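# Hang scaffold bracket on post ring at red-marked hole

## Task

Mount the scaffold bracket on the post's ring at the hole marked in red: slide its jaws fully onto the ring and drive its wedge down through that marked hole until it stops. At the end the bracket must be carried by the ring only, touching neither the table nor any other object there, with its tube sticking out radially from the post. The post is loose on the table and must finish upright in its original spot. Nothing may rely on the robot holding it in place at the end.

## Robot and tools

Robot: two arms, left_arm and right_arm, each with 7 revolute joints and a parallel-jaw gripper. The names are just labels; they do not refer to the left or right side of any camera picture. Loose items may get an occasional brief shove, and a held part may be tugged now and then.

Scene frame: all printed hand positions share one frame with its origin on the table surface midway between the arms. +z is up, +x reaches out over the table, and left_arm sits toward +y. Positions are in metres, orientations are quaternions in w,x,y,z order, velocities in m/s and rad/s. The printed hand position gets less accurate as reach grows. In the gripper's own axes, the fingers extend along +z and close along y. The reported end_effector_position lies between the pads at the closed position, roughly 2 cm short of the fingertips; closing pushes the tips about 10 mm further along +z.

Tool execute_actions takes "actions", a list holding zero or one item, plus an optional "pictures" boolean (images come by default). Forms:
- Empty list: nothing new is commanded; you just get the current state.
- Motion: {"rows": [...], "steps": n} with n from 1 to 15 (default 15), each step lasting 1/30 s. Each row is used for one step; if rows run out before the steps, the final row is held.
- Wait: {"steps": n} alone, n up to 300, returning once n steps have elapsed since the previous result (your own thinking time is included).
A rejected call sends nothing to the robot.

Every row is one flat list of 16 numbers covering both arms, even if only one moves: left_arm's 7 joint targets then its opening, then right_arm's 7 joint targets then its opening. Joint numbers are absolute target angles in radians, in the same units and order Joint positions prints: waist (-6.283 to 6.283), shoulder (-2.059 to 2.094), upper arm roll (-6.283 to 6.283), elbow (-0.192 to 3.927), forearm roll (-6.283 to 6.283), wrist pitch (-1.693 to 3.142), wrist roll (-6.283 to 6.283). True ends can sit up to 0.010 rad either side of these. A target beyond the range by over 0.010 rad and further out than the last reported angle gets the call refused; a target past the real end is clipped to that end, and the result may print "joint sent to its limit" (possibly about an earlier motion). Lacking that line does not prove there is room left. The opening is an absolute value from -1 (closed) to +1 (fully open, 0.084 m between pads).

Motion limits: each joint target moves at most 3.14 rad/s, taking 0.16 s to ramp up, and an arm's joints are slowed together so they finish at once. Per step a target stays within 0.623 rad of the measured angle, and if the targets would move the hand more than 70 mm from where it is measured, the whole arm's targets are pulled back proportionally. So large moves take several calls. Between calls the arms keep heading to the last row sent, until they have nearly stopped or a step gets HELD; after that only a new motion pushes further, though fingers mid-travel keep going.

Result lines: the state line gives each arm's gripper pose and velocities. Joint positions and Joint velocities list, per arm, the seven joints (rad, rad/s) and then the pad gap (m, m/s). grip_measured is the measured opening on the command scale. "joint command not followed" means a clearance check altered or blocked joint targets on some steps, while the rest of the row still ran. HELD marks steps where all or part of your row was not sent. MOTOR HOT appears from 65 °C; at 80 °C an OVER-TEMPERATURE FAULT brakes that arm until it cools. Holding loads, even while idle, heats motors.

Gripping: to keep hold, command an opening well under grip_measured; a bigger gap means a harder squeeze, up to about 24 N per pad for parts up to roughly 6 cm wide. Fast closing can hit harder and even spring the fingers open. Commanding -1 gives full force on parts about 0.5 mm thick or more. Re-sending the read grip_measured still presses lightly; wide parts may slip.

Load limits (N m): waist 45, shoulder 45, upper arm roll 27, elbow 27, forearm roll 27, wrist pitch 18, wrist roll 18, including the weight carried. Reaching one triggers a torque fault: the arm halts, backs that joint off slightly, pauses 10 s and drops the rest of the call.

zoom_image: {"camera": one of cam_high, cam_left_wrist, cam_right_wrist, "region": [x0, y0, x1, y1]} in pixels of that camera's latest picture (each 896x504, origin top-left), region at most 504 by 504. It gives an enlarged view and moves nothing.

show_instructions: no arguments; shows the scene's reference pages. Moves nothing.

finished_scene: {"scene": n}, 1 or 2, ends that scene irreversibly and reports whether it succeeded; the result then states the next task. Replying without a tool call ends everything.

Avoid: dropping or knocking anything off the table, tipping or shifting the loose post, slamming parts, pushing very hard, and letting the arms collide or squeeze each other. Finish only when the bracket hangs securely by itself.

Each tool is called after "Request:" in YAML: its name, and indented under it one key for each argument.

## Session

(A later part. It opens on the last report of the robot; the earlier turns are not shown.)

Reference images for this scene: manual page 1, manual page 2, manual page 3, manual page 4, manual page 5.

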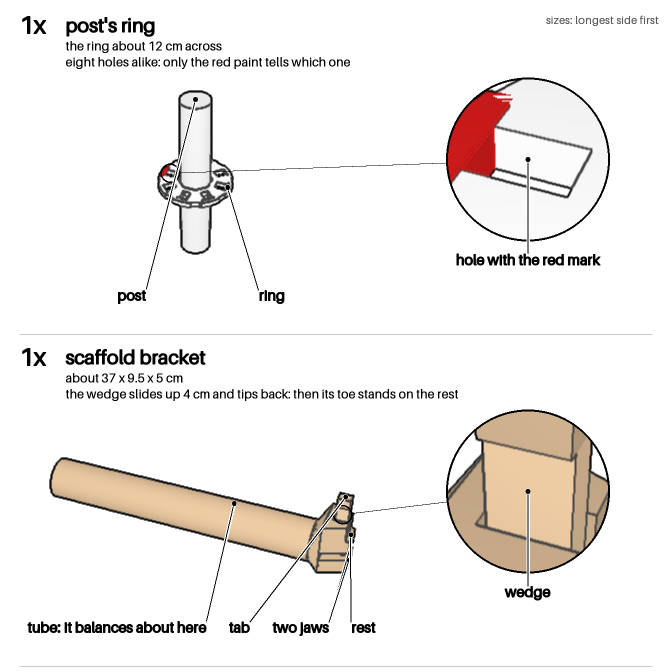

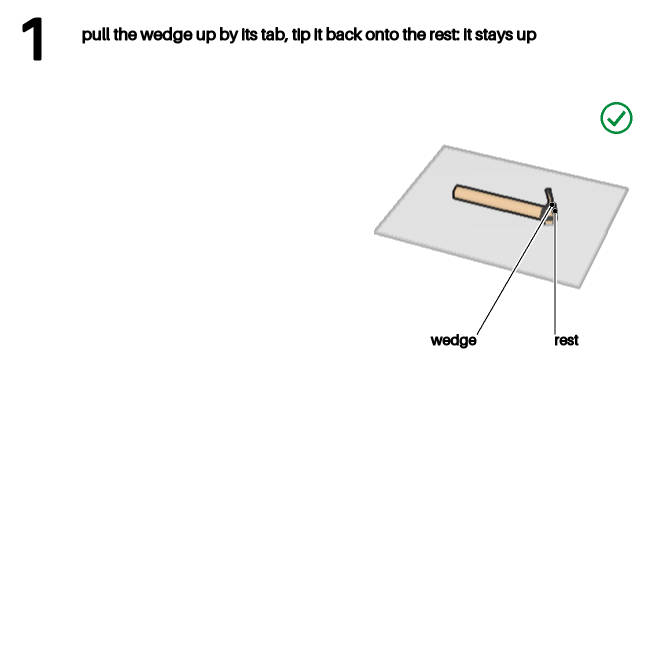

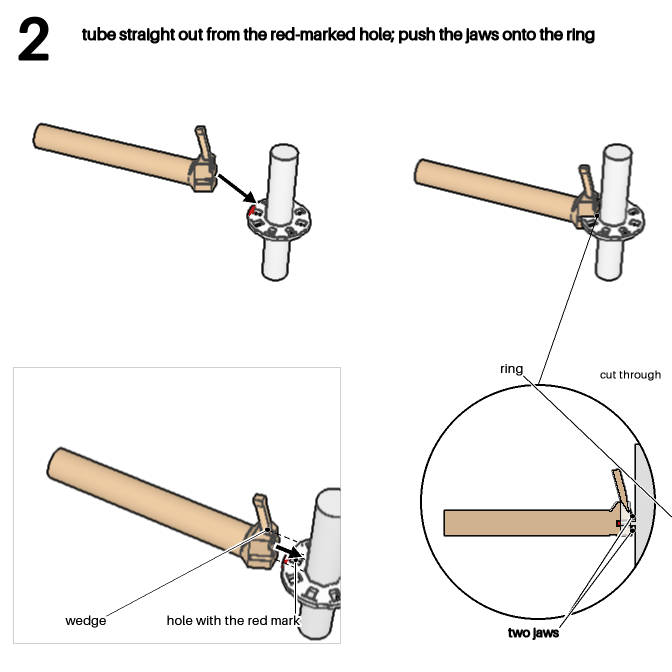

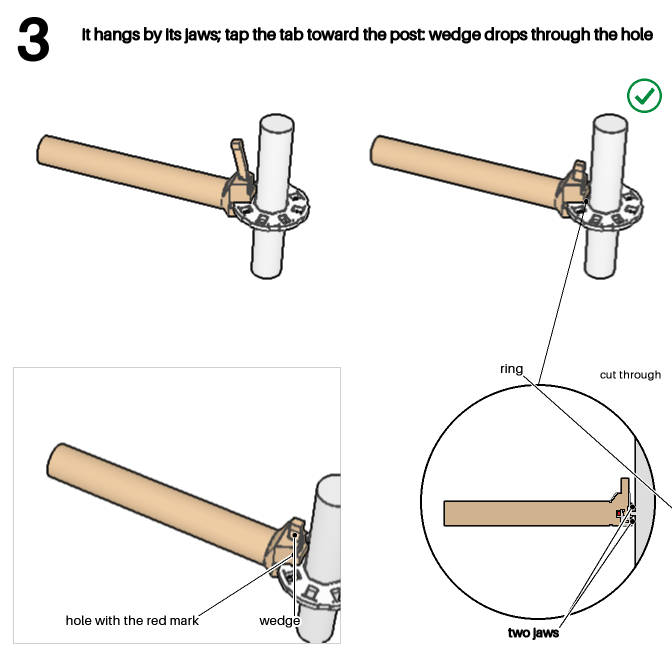

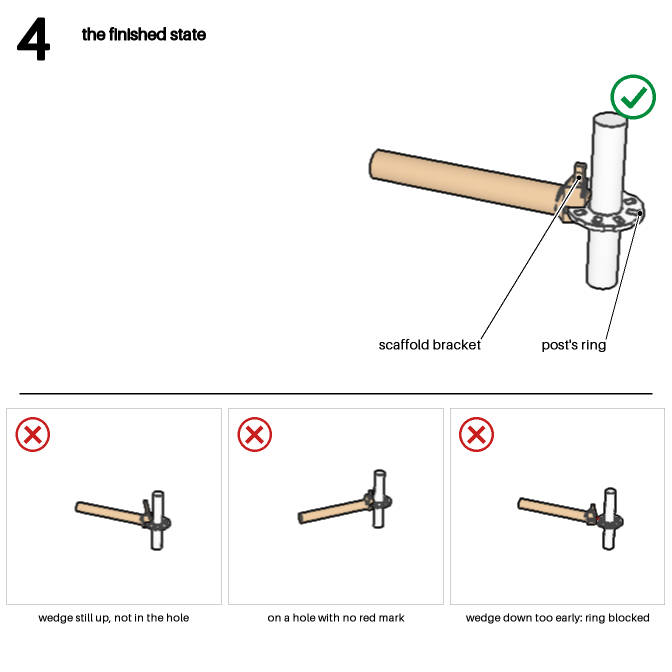

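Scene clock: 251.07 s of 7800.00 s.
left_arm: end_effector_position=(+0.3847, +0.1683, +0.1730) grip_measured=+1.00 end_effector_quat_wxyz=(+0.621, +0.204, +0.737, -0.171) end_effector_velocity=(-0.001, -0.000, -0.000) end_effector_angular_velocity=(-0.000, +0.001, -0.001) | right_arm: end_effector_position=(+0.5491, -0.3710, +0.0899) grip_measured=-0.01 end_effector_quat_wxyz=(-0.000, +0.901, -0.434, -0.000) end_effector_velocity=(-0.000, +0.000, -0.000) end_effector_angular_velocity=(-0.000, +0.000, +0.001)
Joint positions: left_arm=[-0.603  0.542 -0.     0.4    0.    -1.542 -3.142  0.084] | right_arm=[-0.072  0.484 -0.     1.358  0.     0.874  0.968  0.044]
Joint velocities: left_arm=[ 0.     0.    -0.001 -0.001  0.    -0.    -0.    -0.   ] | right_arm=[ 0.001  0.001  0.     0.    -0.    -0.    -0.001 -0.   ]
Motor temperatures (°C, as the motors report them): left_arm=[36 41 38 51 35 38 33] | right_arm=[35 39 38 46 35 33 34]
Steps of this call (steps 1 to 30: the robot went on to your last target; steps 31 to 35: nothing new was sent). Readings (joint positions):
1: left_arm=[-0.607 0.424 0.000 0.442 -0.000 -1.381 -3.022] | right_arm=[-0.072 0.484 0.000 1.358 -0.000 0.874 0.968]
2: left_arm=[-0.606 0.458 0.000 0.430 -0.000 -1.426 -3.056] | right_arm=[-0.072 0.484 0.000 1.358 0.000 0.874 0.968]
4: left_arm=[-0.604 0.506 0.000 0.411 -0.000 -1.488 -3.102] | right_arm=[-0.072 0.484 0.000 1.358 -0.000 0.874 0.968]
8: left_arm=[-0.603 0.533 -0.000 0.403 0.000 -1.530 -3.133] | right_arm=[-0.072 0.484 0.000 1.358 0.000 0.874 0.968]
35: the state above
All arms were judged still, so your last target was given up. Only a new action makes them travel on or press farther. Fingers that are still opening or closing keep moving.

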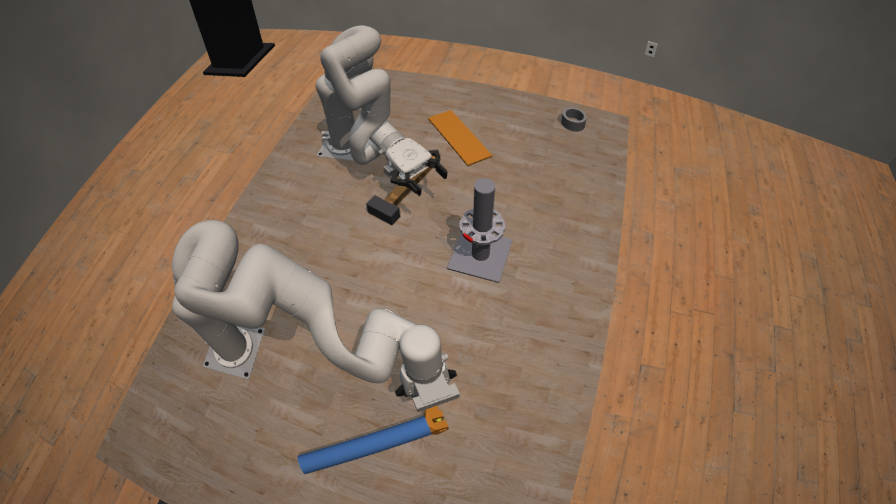

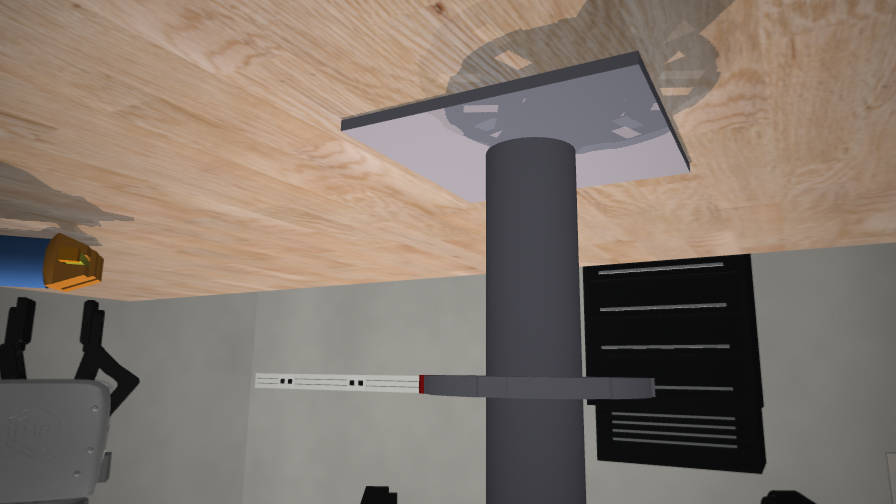

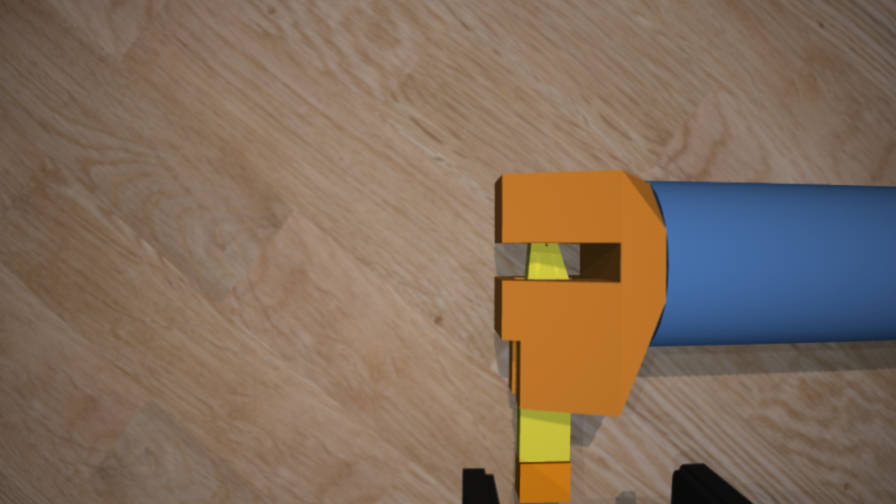

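Request:
execute_actions:
  actions: []

Scene clock: 280.10 s of 7800.00 s.
left_arm: end_effector_position=(+0.3847, +0.1683, +0.1730) grip_measured=+1.00 end_effector_quat_wxyz=(+0.621, +0.204, +0.737, -0.171) end_effector_velocity=(-0.000, +0.000, -0.000) end_effector_angular_velocity=(+0.000, +0.001, +0.000) | right_arm: end_effector_position=(+0.5491, -0.3710, +0.0899) grip_measured=-0.01 end_effector_quat_wxyz=(-0.000, +0.901, -0.434, -0.000) end_effector_velocity=(-0.000, -0.001, -0.000) end_effector_angular_velocity=(-0.001, +0.001, +0.000)
Joint positions: left_arm=[-0.603  0.542 -0.     0.4    0.    -1.542 -3.142  0.084] | right_arm=[-0.072  0.484  0.     1.358 -0.     0.874  0.968  0.044]
Joint velocities: left_arm=[-0.     0.    -0.    -0.001 -0.     0.    -0.     0.   ] | right_arm=[-0.001  0.    -0.    -0.    -0.001  0.    -0.001  0.   ]
Motor temperatures (°C, as the motors report them): left_arm=[36 40 38 48 35 38 33] | right_arm=[35 39 38 46 35 33 34]
Steps of this call (steps 1 to 90: nothing new was sent; then 26.03 s passed at rest). Readings (joint positions):
1: left_arm=[-0.603 0.542 -0.000 0.400 0.000 -1.542 -3.142] | right_arm=[-0.072 0.484 -0.000 1.358 0.000 0.874 0.968]
2: left_arm=[-0.603 0.542 -0.000 0.400 0.000 -1.542 -3.142] | right_arm=[-0.072 0.484 -0.000 1.358 -0.000 0.874 0.968]
4: left_arm=[-0.603 0.542 -0.000 0.400 -0.000 -1.542 -3.142] | right_arm=[-0.072 0.484 -0.000 1.358 -0.000 0.874 0.968]
8: left_arm=[-0.603 0.542 -0.000 0.400 0.000 -1.542 -3.142] | right_arm=[-0.072 0.484 0.000 1.358 0.000 0.874 0.968]
90: the state above

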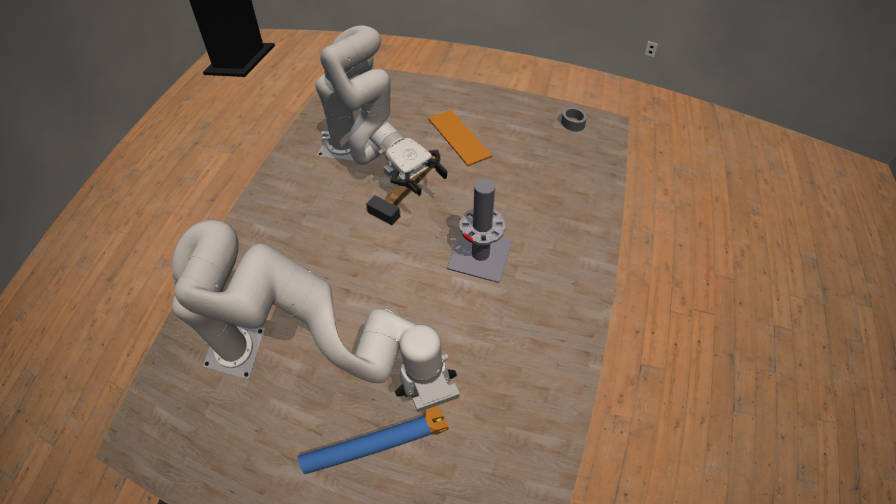

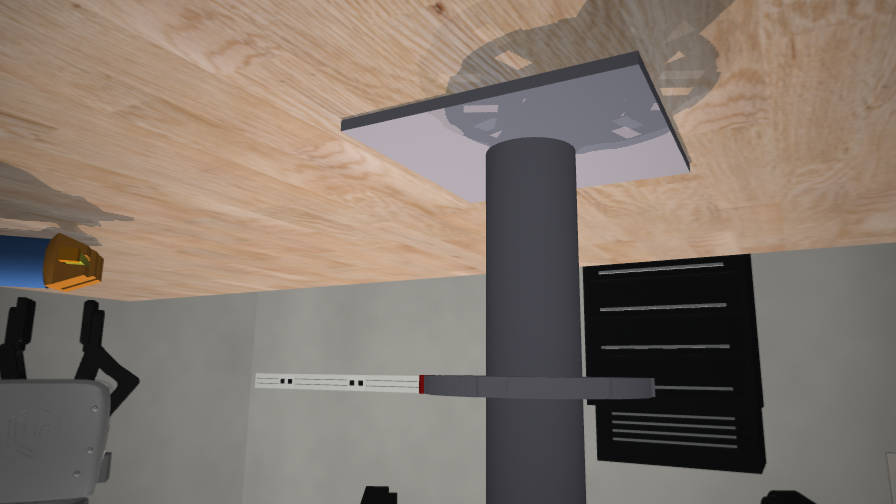

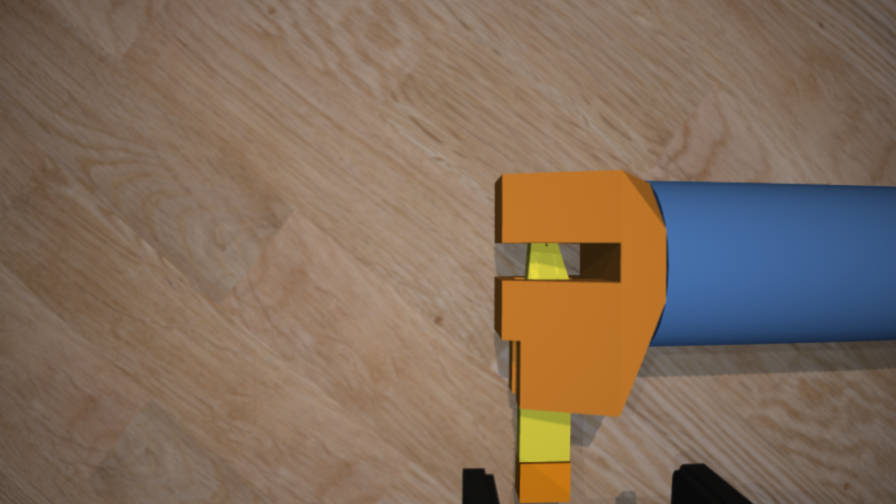

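Request:
show_instructions:

Reference images for this scene: manual page 1, manual page 2, manual page 3, manual page 4, manual page 5.

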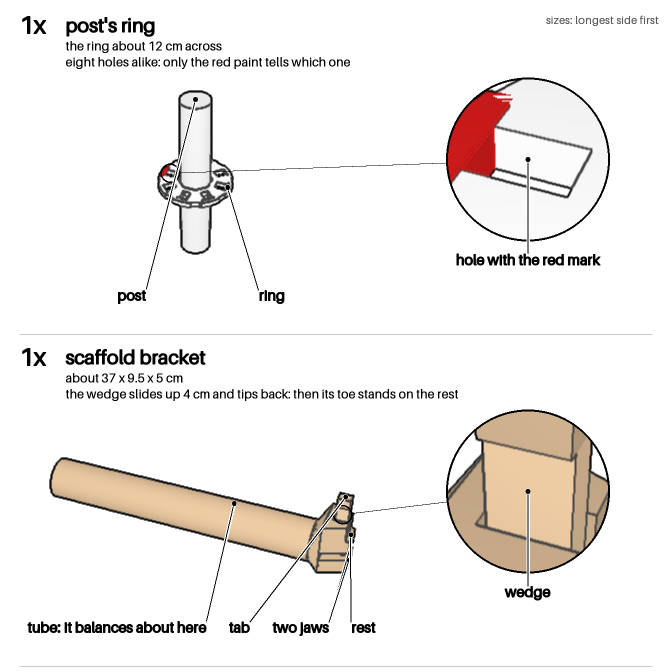

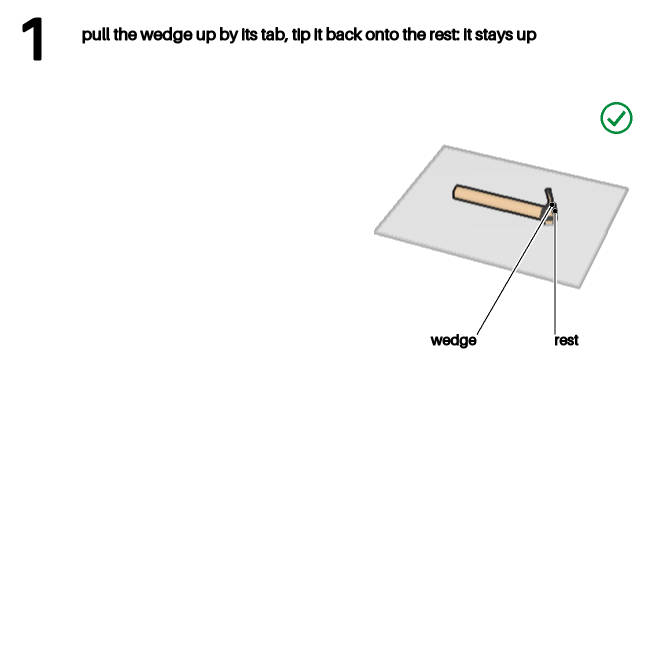

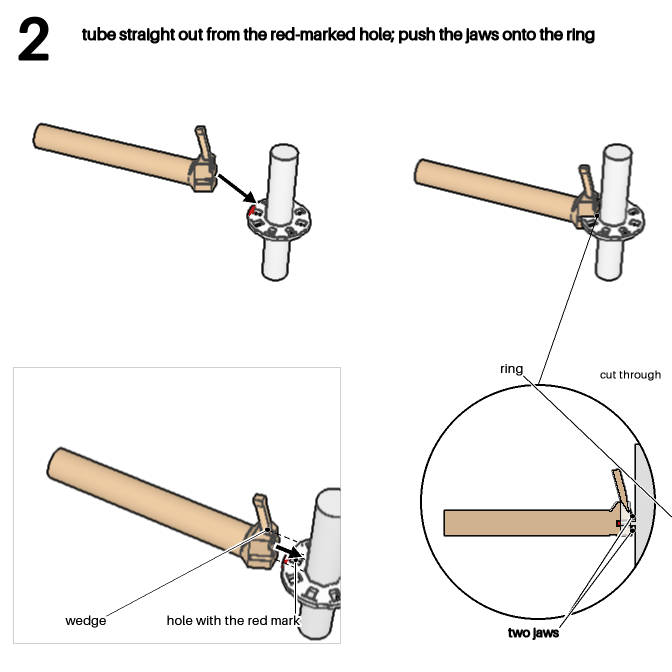

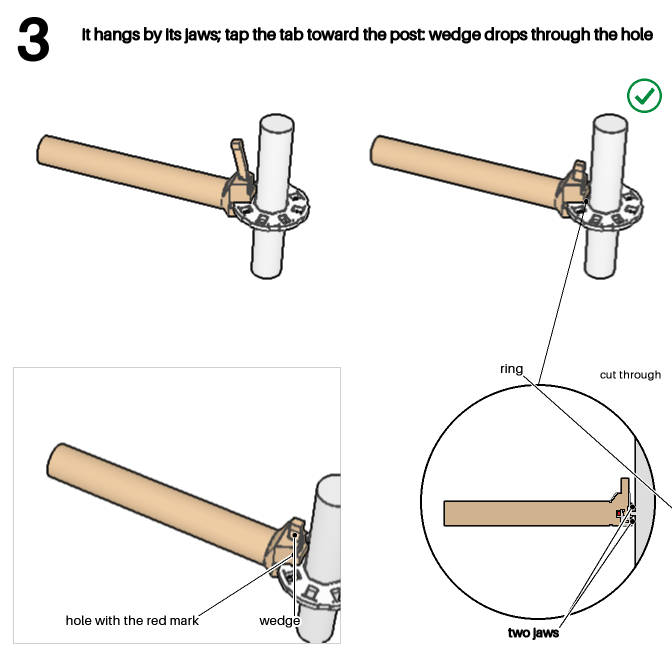

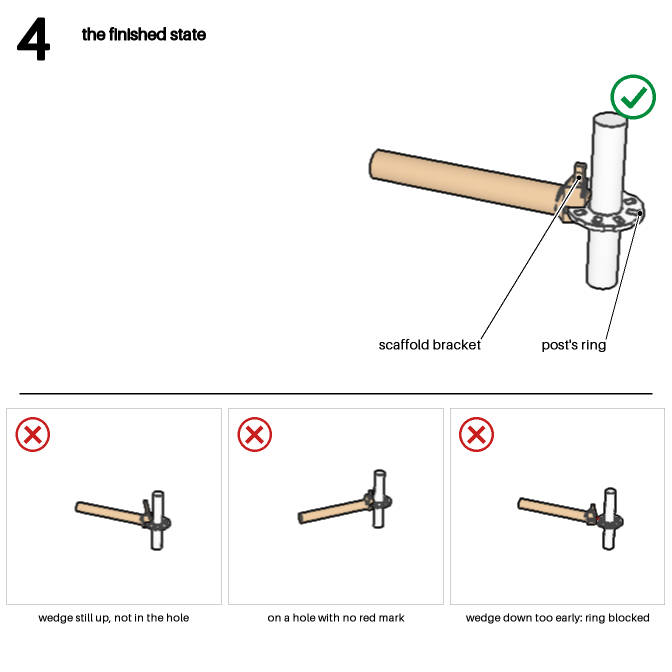

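Request:
execute_actions:
  actions:
    - {"rows":[[-0.6028,0.5421,0,0.4001,0,-1.542,-3.1416,1,-0.0713,0.4922,0,1.3553,0,0.8631,0.9687,0],[-0.6028,0.5421,0,0.4001,0,-1.542,-3.1416,1,-0.0710,0.5002,0,1.3527,0,0.8525,0.9690,0],[-0.6028,0.5421,0,0.4001,0,-1.542,-3.1416,1,-0.0707,0.5082,0,1.3502,0,0.8420,0.9693,0],[-0.6028,0.5421,0,0.4001,0,-1.542,-3.1416,1,-0.0704,0.5163,0,1.3476,0,0.8313,0.9696,0],[-0.6028,0.5421,0,0.4001,0,-1.542,-3.1416,1,-0.0701,0.5243,0,1.3450,0,0.8207,0.9699,0],[-0.6028,0.5421,0,0.4001,0,-1.542,-3.1416,1,-0.0698,0.5323,0,1.3424,0,0.8101,0.9702,0],[-0.6028,0.5421,0,0.4001,0,-1.542,-3.1416,1,-0.0695,0.5403,0,1.3399,0,0.7996,0.9705,0],[-0.6028,0.5421,0,0.4001,0,-1.542,-3.1416,1,-0.0692,0.5484,0,1.3373,0,0.7889,0.9708,0],[-0.6028,0.5421,0,0.4001,0,-1.542,-3.1416,1,-0.0689,0.5564,0,1.3347,0,0.7783,0.9711,0],[-0.6028,0.5421,0,0.4001,0,-1.542,-3.1416,1,-0.0686,0.5644,0,1.3321,0,0.7677,0.9714,0],[-0.6028,0.5421,0,0.4001,0,-1.542,-3.1416,1,-0.0684,0.5724,0,1.3296,0,0.7572,0.9717,0],[-0.6028,0.5421,0,0.4001,0,-1.542,-3.1416,1,-0.0682,0.5790,0,1.3274,0,0.7484,0.9719,0],[-0.6028,0.5421,0,0.4001,0,-1.542,-3.1416,1,-0.0681,0.5846,0,1.3257,0,0.7411,0.972,0]],"steps":15}

Scene clock: 343.17 s of 7800.00 s.
left_arm: end_effector_position=(+0.3847, +0.1683, +0.1730) grip_measured=+1.00 end_effector_quat_wxyz=(+0.621, +0.204, +0.737, -0.171) end_effector_velocity=(+0.000, -0.000, +0.000) end_effector_angular_velocity=(-0.001, -0.001, -0.000) | right_arm: end_effector_position=(+0.5473, -0.3693, +0.0361) grip_measured=-0.01 end_effector_quat_wxyz=(+0.001, +0.901, -0.434, -0.001) end_effector_velocity=(-0.019, +0.001, -0.097) end_effector_angular_velocity=(-0.002, +0.042, +0.001)
Joint positions: left_arm=[-0.603  0.542 -0.     0.4   -0.    -1.542 -3.142  0.084] | right_arm=[-0.068  0.575  0.     1.328 -0.     0.756  0.972  0.044]
Joint velocities: left_arm=[-0.     0.    -0.     0.001 -0.     0.    -0.    -0.   ] | right_arm=[ 0.004  0.155  0.001 -0.06   0.001 -0.173  0.003 -0.   ]
Motor temperatures (°C, as the motors report them): left_arm=[36 40 38 47 35 39 33] | right_arm=[35 40 38 46 35 33 34]
Steps of this call (steps 1 to 90: nothing new was sent; then 59.57 s passed at rest; steps 91 to 105: all 15 steps of this action). Readings (joint positions):
91: left_arm=[-0.603 0.542 -0.000 0.400 -0.000 -1.542 -3.142] | right_arm=[-0.072 0.484 -0.000 1.358 -0.000 0.873 0.968]
92: left_arm=[-0.603 0.542 -0.000 0.400 -0.000 -1.542 -3.142] | right_arm=[-0.072 0.485 -0.000 1.358 0.000 0.871 0.968]
94: left_arm=[-0.603 0.542 -0.000 0.400 -0.000 -1.542 -3.142] | right_arm=[-0.071 0.493 -0.000 1.356 0.000 0.859 0.969]
98: left_arm=[-0.603 0.542 -0.000 0.400 0.000 -1.542 -3.142] | right_arm=[-0.070 0.522 0.000 1.345 -0.000 0.824 0.970]
105: the state above

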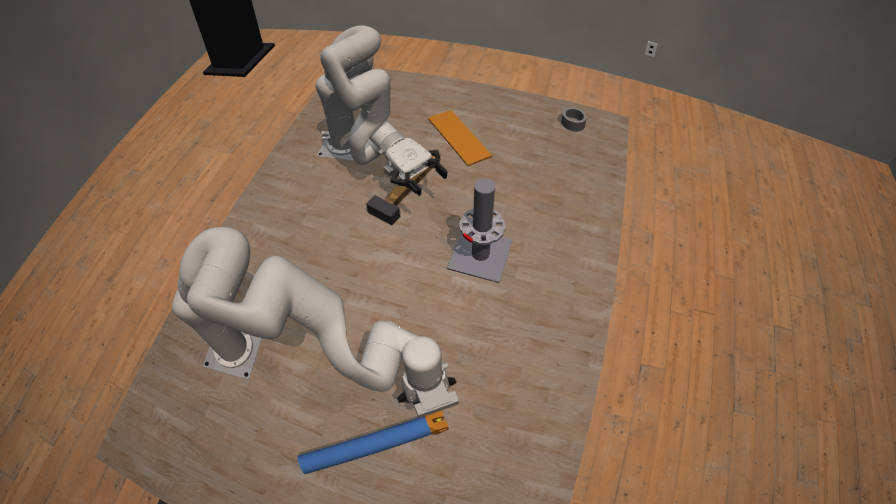

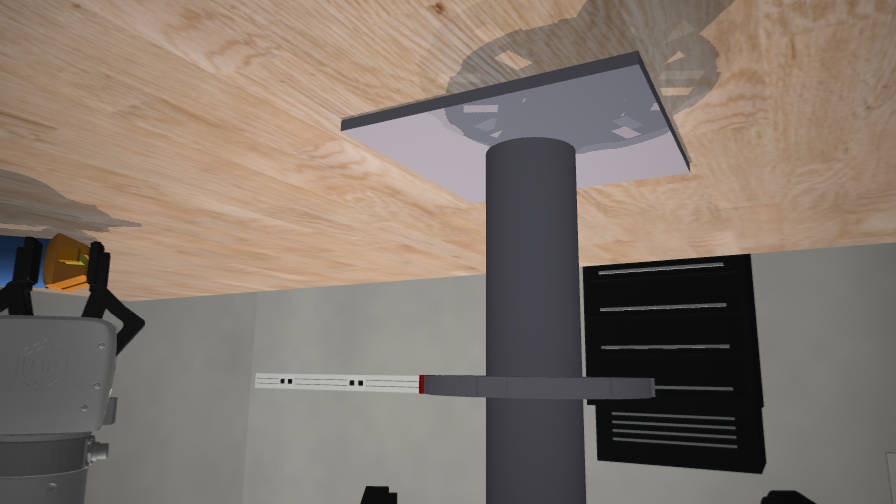

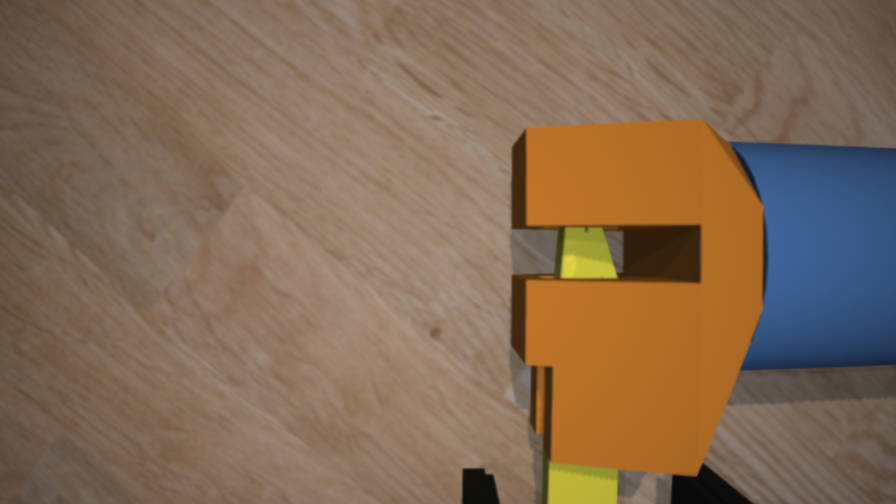

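Request:
execute_actions:
  actions:
    - {"rows":[[-0.6028,0.5421,0,0.4001,0,-1.542,-3.1416,1,-0.0681,0.5846,0,1.3257,0,0.7411,0.972,-0.1],[-0.6028,0.5421,0,0.4001,0,-1.542,-3.1416,1,-0.0681,0.5846,0,1.3257,0,0.7411,0.972,-0.2],[-0.6028,0.5421,0,0.4001,0,-1.542,-3.1416,1,-0.0681,0.5846,0,1.3257,0,0.7411,0.972,-0.3],[-0.6028,0.5421,0,0.4001,0,-1.542,-3.1416,1,-0.0681,0.5846,0,1.3257,0,0.7411,0.972,-0.4],[-0.6028,0.5421,0,0.4001,0,-1.542,-3.1416,1,-0.0681,0.5846,0,1.3257,0,0.7411,0.972,-0.48],[-0.6028,0.5421,0,0.4001,0,-1.542,-3.1416,1,-0.0681,0.5846,0,1.3257,0,0.7411,0.972,-0.54],[-0.6028,0.5421,0,0.4001,0,-1.542,-3.1416,1,-0.0681,0.5846,0,1.3257,0,0.7411,0.972,-0.58],[-0.6028,0.5421,0,0.4001,0,-1.542,-3.1416,1,-0.0681,0.5846,0,1.3257,0,0.7411,0.972,-0.62],[-0.6028,0.5421,0,0.4001,0,-1.542,-3.1416,1,-0.0681,0.5846,0,1.3257,0,0.7411,0.972,-0.66],[-0.6028,0.5421,0,0.4001,0,-1.542,-3.1416,1,-0.0681,0.5846,0,1.3257,0,0.7411,0.972,-0.70],[-0.6028,0.5421,0,0.4001,0,-1.542,-3.1416,1,-0.0681,0.5846,0,1.3257,0,0.7411,0.972,-0.74],[-0.6028,0.5421,0,0.4001,0,-1.542,-3.1416,1,-0.0681,0.5846,0,1.3257,0,0.7411,0.972,-0.78],[-0.6028,0.5421,0,0.4001,0,-1.542,-3.1416,1,-0.0681,0.5846,0,1.3257,0,0.7411,0.972,-0.82]],"steps":15}

Scene clock: 358.37 s of 7800.00 s.
left_arm: end_effector_position=(+0.3847, +0.1683, +0.1730) grip_measured=+1.00 end_effector_quat_wxyz=(+0.621, +0.204, +0.737, -0.171) end_effector_velocity=(+0.000, -0.000, +0.000) end_effector_angular_velocity=(-0.000, -0.000, -0.001) | right_arm: end_effector_position=(+0.5478, -0.3684, +0.0306) grip_measured=-0.66 end_effector_quat_wxyz=(-0.000, +0.901, -0.433, +0.000) end_effector_velocity=(+0.000, -0.003, +0.000) end_effector_angular_velocity=(-0.002, -0.001, -0.006)
Joint positions: left_arm=[-0.603  0.542 -0.     0.4    0.    -1.542 -3.142  0.084] | right_arm=[-0.068  0.585  0.001  1.326  0.     0.741  0.972  0.015]
Joint velocities: left_arm=[-0.001  0.     0.     0.001  0.     0.    -0.     0.   ] | right_arm=[-0.002 -0.    -0.004  0.     0.001 -0.    -0.     0.   ]
Motor temperatures (°C, as the motors report them): left_arm=[36 40 38 47 35 39 33] | right_arm=[35 40 38 46 35 33 34]
Steps of this call (steps 1 to 30: the robot went on to your last target; steps 31 to 90: nothing new was sent; then 11.70 s passed at rest; steps 91 to 105: all 15 steps of this action). Readings (joint positions):
91: left_arm=[-0.603 0.542 0.000 0.400 -0.000 -1.542 -3.142] | right_arm=[-0.068 0.585 0.000 1.326 0.000 0.741 0.972]
92: left_arm=[-0.603 0.542 -0.000 0.400 -0.000 -1.542 -3.142] | right_arm=[-0.068 0.585 0.000 1.326 0.000 0.741 0.972]
94: left_arm=[-0.603 0.542 -0.000 0.400 -0.000 -1.542 -3.142] | right_arm=[-0.068 0.585 -0.000 1.326 0.000 0.741 0.972]
98: left_arm=[-0.603 0.542 -0.000 0.400 0.000 -1.542 -3.142] | right_arm=[-0.068 0.585 0.000 1.326 0.000 0.741 0.972]
105: the state above

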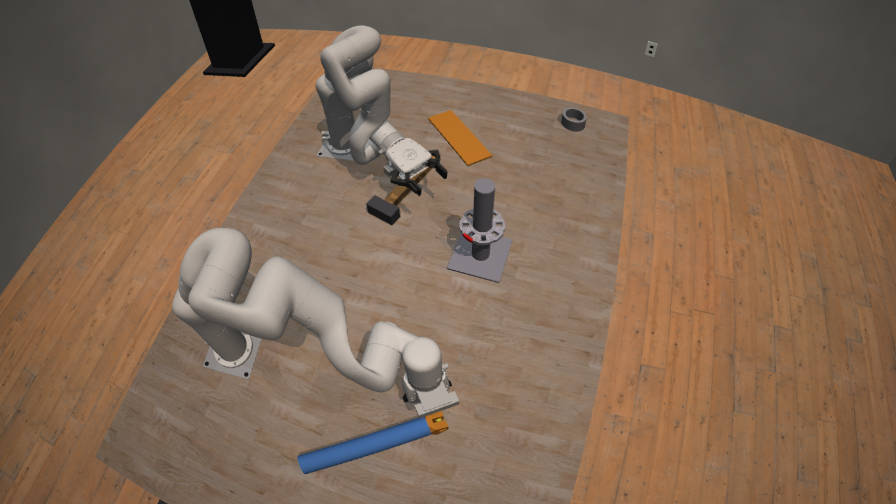

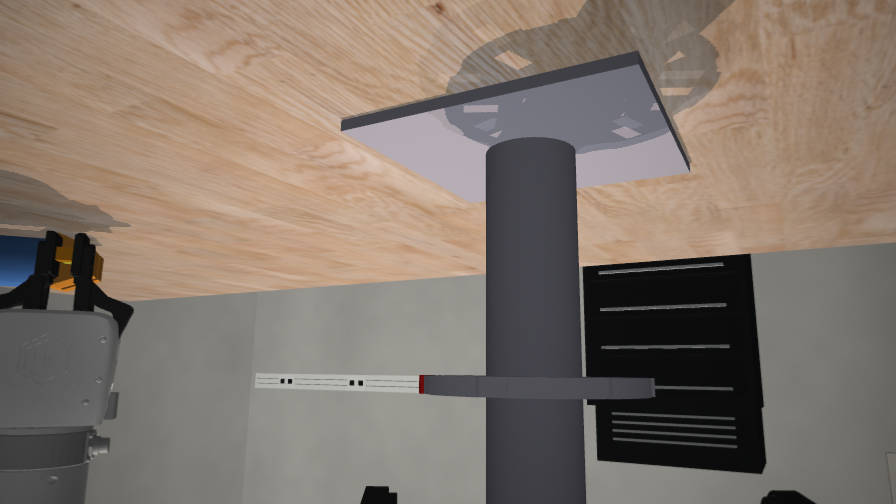

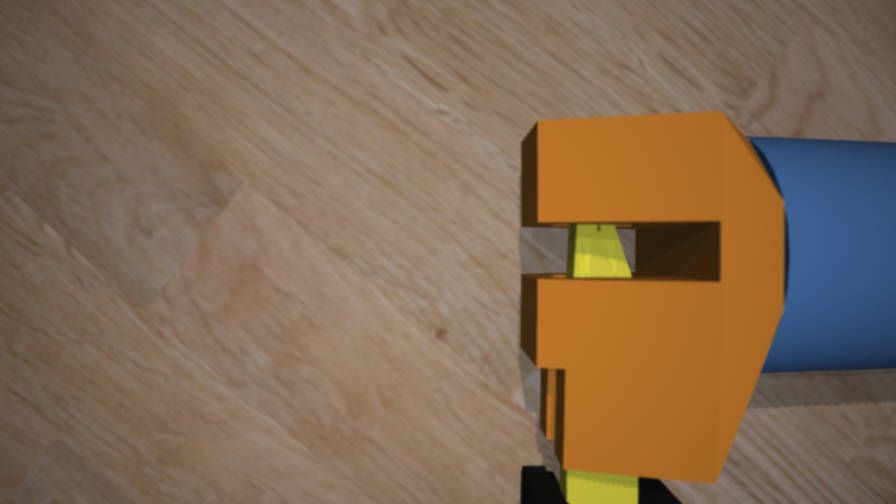

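Request:
execute_actions:
  actions:
    - {"rows":[[-0.6028,0.5421,0,0.4001,0,-1.542,-3.1416,1,-0.0655,0.5820,0,1.3213,0,0.7393,0.9746,-0.82],[-0.6028,0.5421,0,0.4001,0,-1.542,-3.1416,1,-0.0622,0.5787,0,1.3157,0,0.7370,0.9779,-0.82],[-0.6028,0.5421,0,0.4001,0,-1.542,-3.1416,1,-0.0585,0.5750,0,1.3093,0,0.7343,0.9816,-0.82],[-0.6028,0.5421,0,0.4001,0,-1.542,-3.1416,1,-0.0548,0.5713,0,1.3030,0,0.7317,0.9853,-0.82],[-0.6028,0.5421,0,0.4001,0,-1.542,-3.1416,1,-0.0511,0.5676,0,1.2967,0,0.7291,0.9890,-0.82],[-0.6028,0.5421,0,0.4001,0,-1.542,-3.1416,1,-0.0474,0.5639,0,1.2904,0,0.7265,0.9927,-0.82],[-0.6028,0.5421,0,0.4001,0,-1.542,-3.1416,1,-0.0437,0.5602,0,1.2841,0,0.7239,0.9964,-0.82],[-0.6028,0.5421,0,0.4001,0,-1.542,-3.1416,1,-0.0400,0.5565,0,1.2778,0,0.7213,1.0001,-0.82],[-0.6028,0.5421,0,0.4001,0,-1.542,-3.1416,1,-0.0363,0.5528,0,1.2715,0,0.7187,1.0038,-0.82],[-0.6028,0.5421,0,0.4001,0,-1.542,-3.1416,1,-0.0326,0.5491,0,1.2652,0,0.7161,1.0075,-0.82],[-0.6028,0.5421,0,0.4001,0,-1.542,-3.1416,1,-0.0289,0.5454,0,1.2589,0,0.7135,1.0112,-0.82],[-0.6028,0.5421,0,0.4001,0,-1.542,-3.1416,1,-0.0256,0.5421,0,1.2532,0,0.7111,1.0144,-0.82],[-0.6028,0.5421,0,0.4001,0,-1.542,-3.1416,1,-0.0232,0.5396,0,1.2491,0,0.7095,1.0168,-0.82]],"steps":15}

Scene clock: 391.13 s of 7800.00 s.
left_arm: end_effector_position=(+0.3847, +0.1683, +0.1730) grip_measured=+1.00 end_effector_quat_wxyz=(+0.621, +0.204, +0.737, -0.171) end_effector_velocity=(+0.000, +0.000, +0.000) end_effector_angular_velocity=(-0.001, -0.001, +0.001) | right_arm: end_effector_position=(+0.5307, -0.3479, +0.0304) grip_measured=-0.66 end_effector_quat_wxyz=(+0.000, +0.901, -0.434, -0.000) end_effector_velocity=(-0.029, +0.041, -0.000) end_effector_angular_velocity=(+0.006, +0.004, +0.018)
Joint positions: left_arm=[-0.603  0.542 -0.     0.4    0.    -1.542 -3.142  0.084] | right_arm=[-0.028  0.545  0.     1.257 -0.     0.713  1.012  0.015]
Joint velocities: left_arm=[ 0.001 -0.    -0.     0.001  0.     0.     0.    -0.   ] | right_arm=[ 0.069 -0.063  0.011 -0.106  0.001 -0.04   0.059 -0.001]
Motor temperatures (°C, as the motors report them): left_arm=[36 40 38 47 35 39 33] | right_arm=[35 40 38 45 35 33 34]
Steps of this call (steps 1 to 15: the robot went on to your last target; steps 16 to 90: nothing new was sent; then 29.27 s passed at rest; steps 91 to 105: all 15 steps of this action). Readings (joint positions):
91: left_arm=[-0.603 0.542 0.000 0.400 0.000 -1.542 -3.142] | right_arm=[-0.068 0.585 -0.000 1.326 0.000 0.741 0.972]
92: left_arm=[-0.603 0.542 0.000 0.400 -0.000 -1.542 -3.142] | right_arm=[-0.068 0.584 -0.000 1.325 0.000 0.741 0.973]
94: left_arm=[-0.603 0.542 -0.000 0.400 -0.000 -1.542 -3.142] | right_arm=[-0.064 0.581 -0.001 1.319 0.000 0.738 0.976]
98: left_arm=[-0.603 0.542 0.000 0.400 -0.000 -1.542 -3.142] | right_arm=[-0.052 0.568 -0.000 1.298 -0.000 0.730 0.988]
105: the state above

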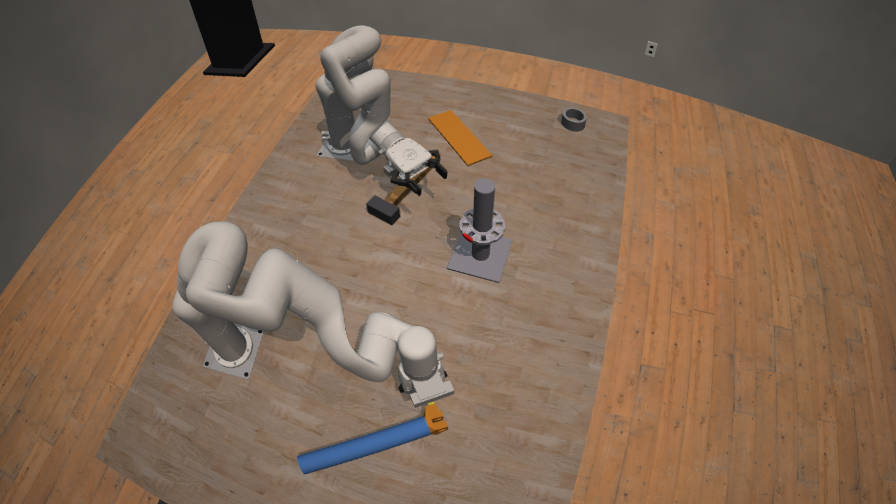

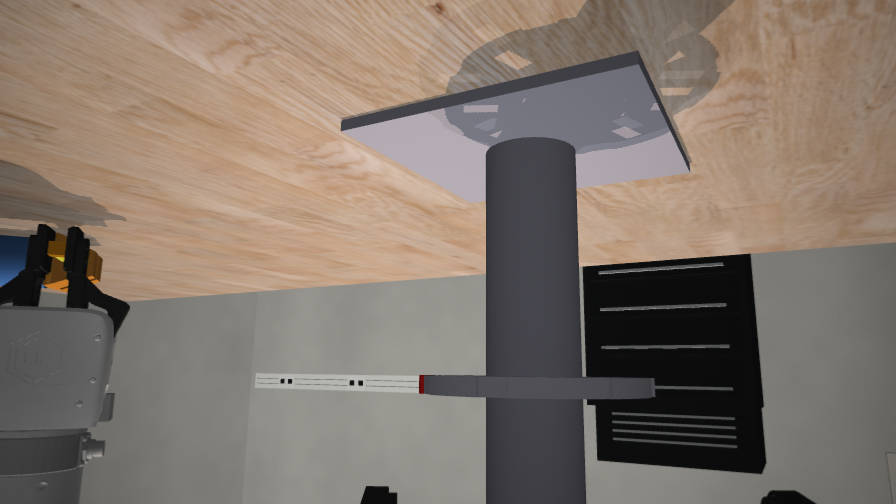

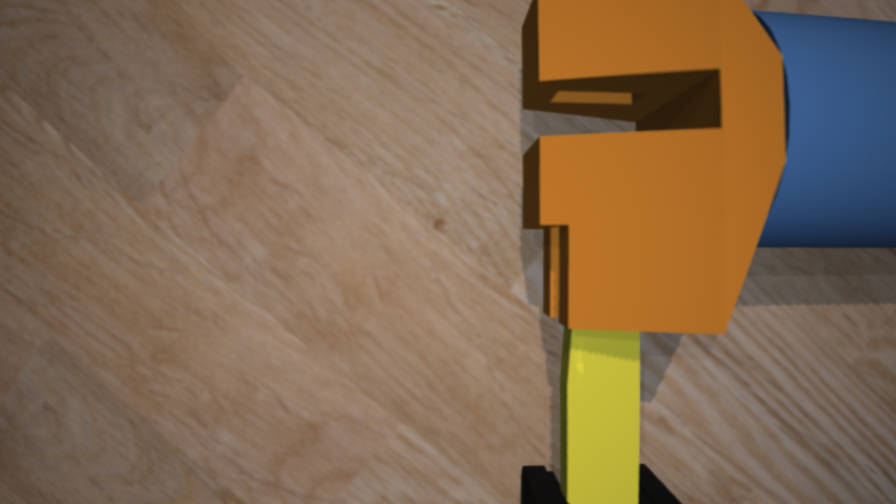

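Request:
execute_actions:
  actions:
    - {"rows":[[-0.6028,0.5421,0,0.4001,0,-1.542,-3.1416,1,-0.0246,0.5370,0,1.2522,0,0.7152,1.0154,-0.82],[-0.6028,0.5421,0,0.4001,0,-1.542,-3.1416,1,-0.0266,0.5333,0,1.2565,0,0.7233,1.0134,-0.82],[-0.6028,0.5421,0,0.4001,0,-1.542,-3.1416,1,-0.0288,0.5291,0,1.2615,0,0.7324,1.0112,-0.82],[-0.6028,0.5421,0,0.4001,0,-1.542,-3.1416,1,-0.0311,0.5248,0,1.2664,0,0.7416,1.0089,-0.82],[-0.6028,0.5421,0,0.4001,0,-1.542,-3.1416,1,-0.0333,0.5206,0,1.2714,0,0.7508,1.0067,-0.82],[-0.6028,0.5421,0,0.4001,0,-1.542,-3.1416,1,-0.0356,0.5164,0,1.2763,0,0.7599,1.0044,-0.82],[-0.6028,0.5421,0,0.4001,0,-1.542,-3.1416,1,-0.0378,0.5122,0,1.2813,0,0.7691,1.0022,-0.82],[-0.6028,0.5421,0,0.4001,0,-1.542,-3.1416,1,-0.0401,0.5080,0,1.2862,0,0.7783,0.9999,-0.82],[-0.6028,0.5421,0,0.4001,0,-1.542,-3.1416,1,-0.0423,0.5038,0,1.2912,0,0.7874,0.9977,-0.82],[-0.6028,0.5421,0,0.4001,0,-1.542,-3.1416,1,-0.0446,0.4995,0,1.2961,0,0.7966,0.9954,-0.82],[-0.6028,0.5421,0,0.4001,0,-1.542,-3.1416,1,-0.0468,0.4953,0,1.3011,0,0.8058,0.9932,-0.82],[-0.6028,0.5421,0,0.4001,0,-1.542,-3.1416,1,-0.0488,0.4916,0,1.3054,0,0.8138,0.9912,-0.82],[-0.6028,0.5421,0,0.4001,0,-1.542,-3.1416,1,-0.0502,0.4890,0,1.3085,0,0.8195,0.9898,-0.82],[-0.6028,0.5421,0,0.4001,0,-1.542,-3.1416,1,-0.0513,0.4869,0,1.3110,0,0.8241,0.9887,-0.82]],"steps":15}

Scene clock: 445.73 s of 7800.00 s.
left_arm: end_effector_position=(+0.3847, +0.1683, +0.1730) grip_measured=+1.00 end_effector_quat_wxyz=(+0.621, +0.204, +0.737, -0.171) end_effector_velocity=(+0.000, -0.000, +0.000) end_effector_angular_velocity=(-0.001, -0.000, +0.000) | right_arm: end_effector_position=(+0.5390, -0.3588, +0.0680) grip_measured=-0.67 end_effector_quat_wxyz=(+0.000, +0.901, -0.435, -0.000) end_effector_velocity=(+0.020, -0.029, +0.078) end_effector_angular_velocity=(-0.003, -0.013, -0.006)
Joint positions: left_arm=[-0.603  0.542  0.     0.4    0.    -1.542 -3.142  0.084] | right_arm=[-0.048  0.494 -0.001  1.302 -0.     0.808  0.993  0.015]
Joint velocities: left_arm=[-0.    -0.     0.001  0.001  0.     0.    -0.001  0.   ] | right_arm=[-0.049 -0.094 -0.005  0.106 -0.002  0.187 -0.046  0.   ]
Motor temperatures (°C, as the motors report them): left_arm=[36 40 38 46 35 39 33] | right_arm=[35 40 38 45 35 33 34]
Steps of this call (steps 1 to 15: the robot went on to your last target; steps 16 to 90: nothing new was sent; then 51.10 s passed at rest; steps 91 to 105: all 15 steps of this action). Readings (joint positions):
91: left_arm=[-0.603 0.542 0.000 0.400 -0.000 -1.542 -3.142] | right_arm=[-0.023 0.540 0.000 1.249 0.000 0.710 1.017]
92: left_arm=[-0.603 0.542 0.000 0.400 -0.000 -1.542 -3.142] | right_arm=[-0.023 0.539 0.000 1.250 0.000 0.711 1.016]
94: left_arm=[-0.603 0.542 0.000 0.400 0.000 -1.542 -3.142] | right_arm=[-0.025 0.536 0.001 1.253 0.000 0.719 1.014]
98: left_arm=[-0.603 0.542 0.000 0.400 0.000 -1.542 -3.142] | right_arm=[-0.033 0.523 0.000 1.269 0.000 0.749 1.007]
105: the state above

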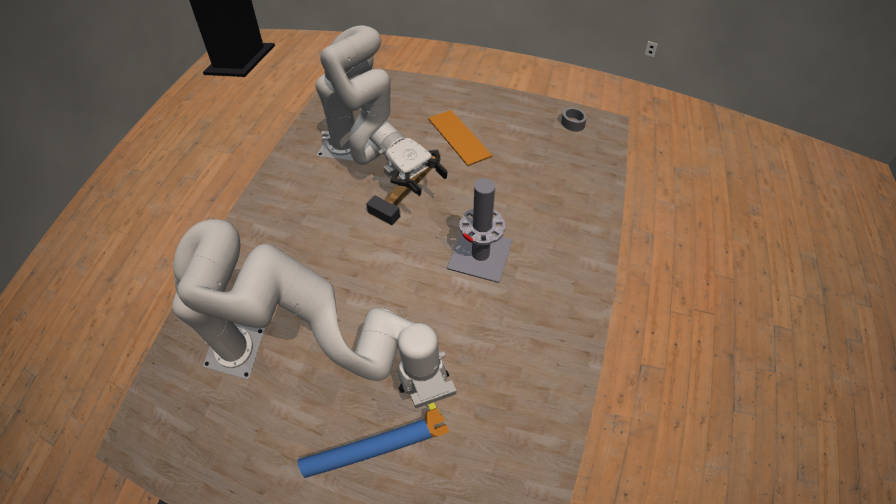

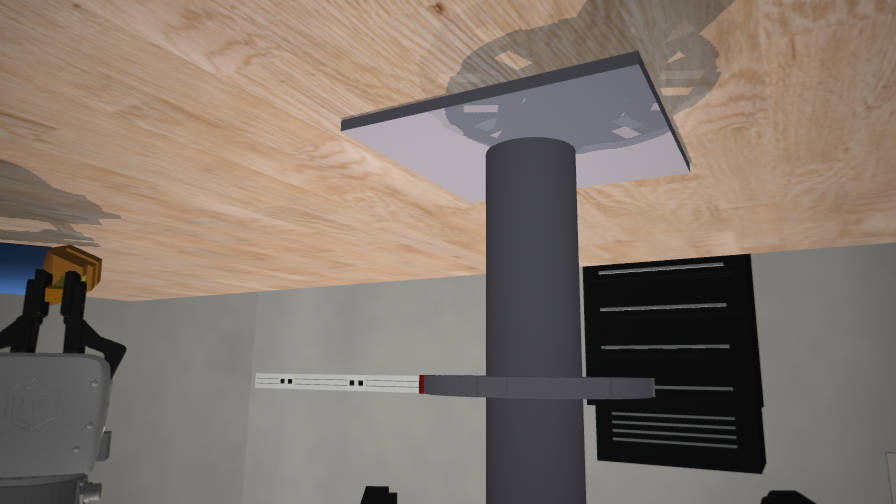

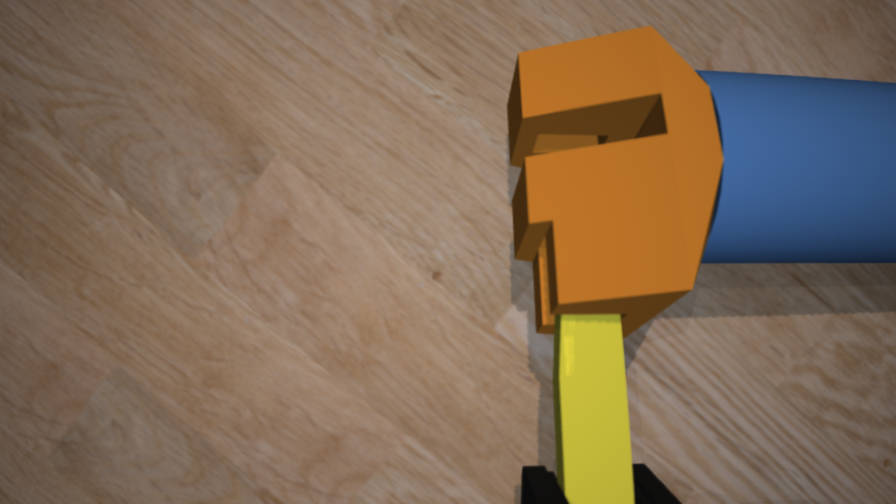

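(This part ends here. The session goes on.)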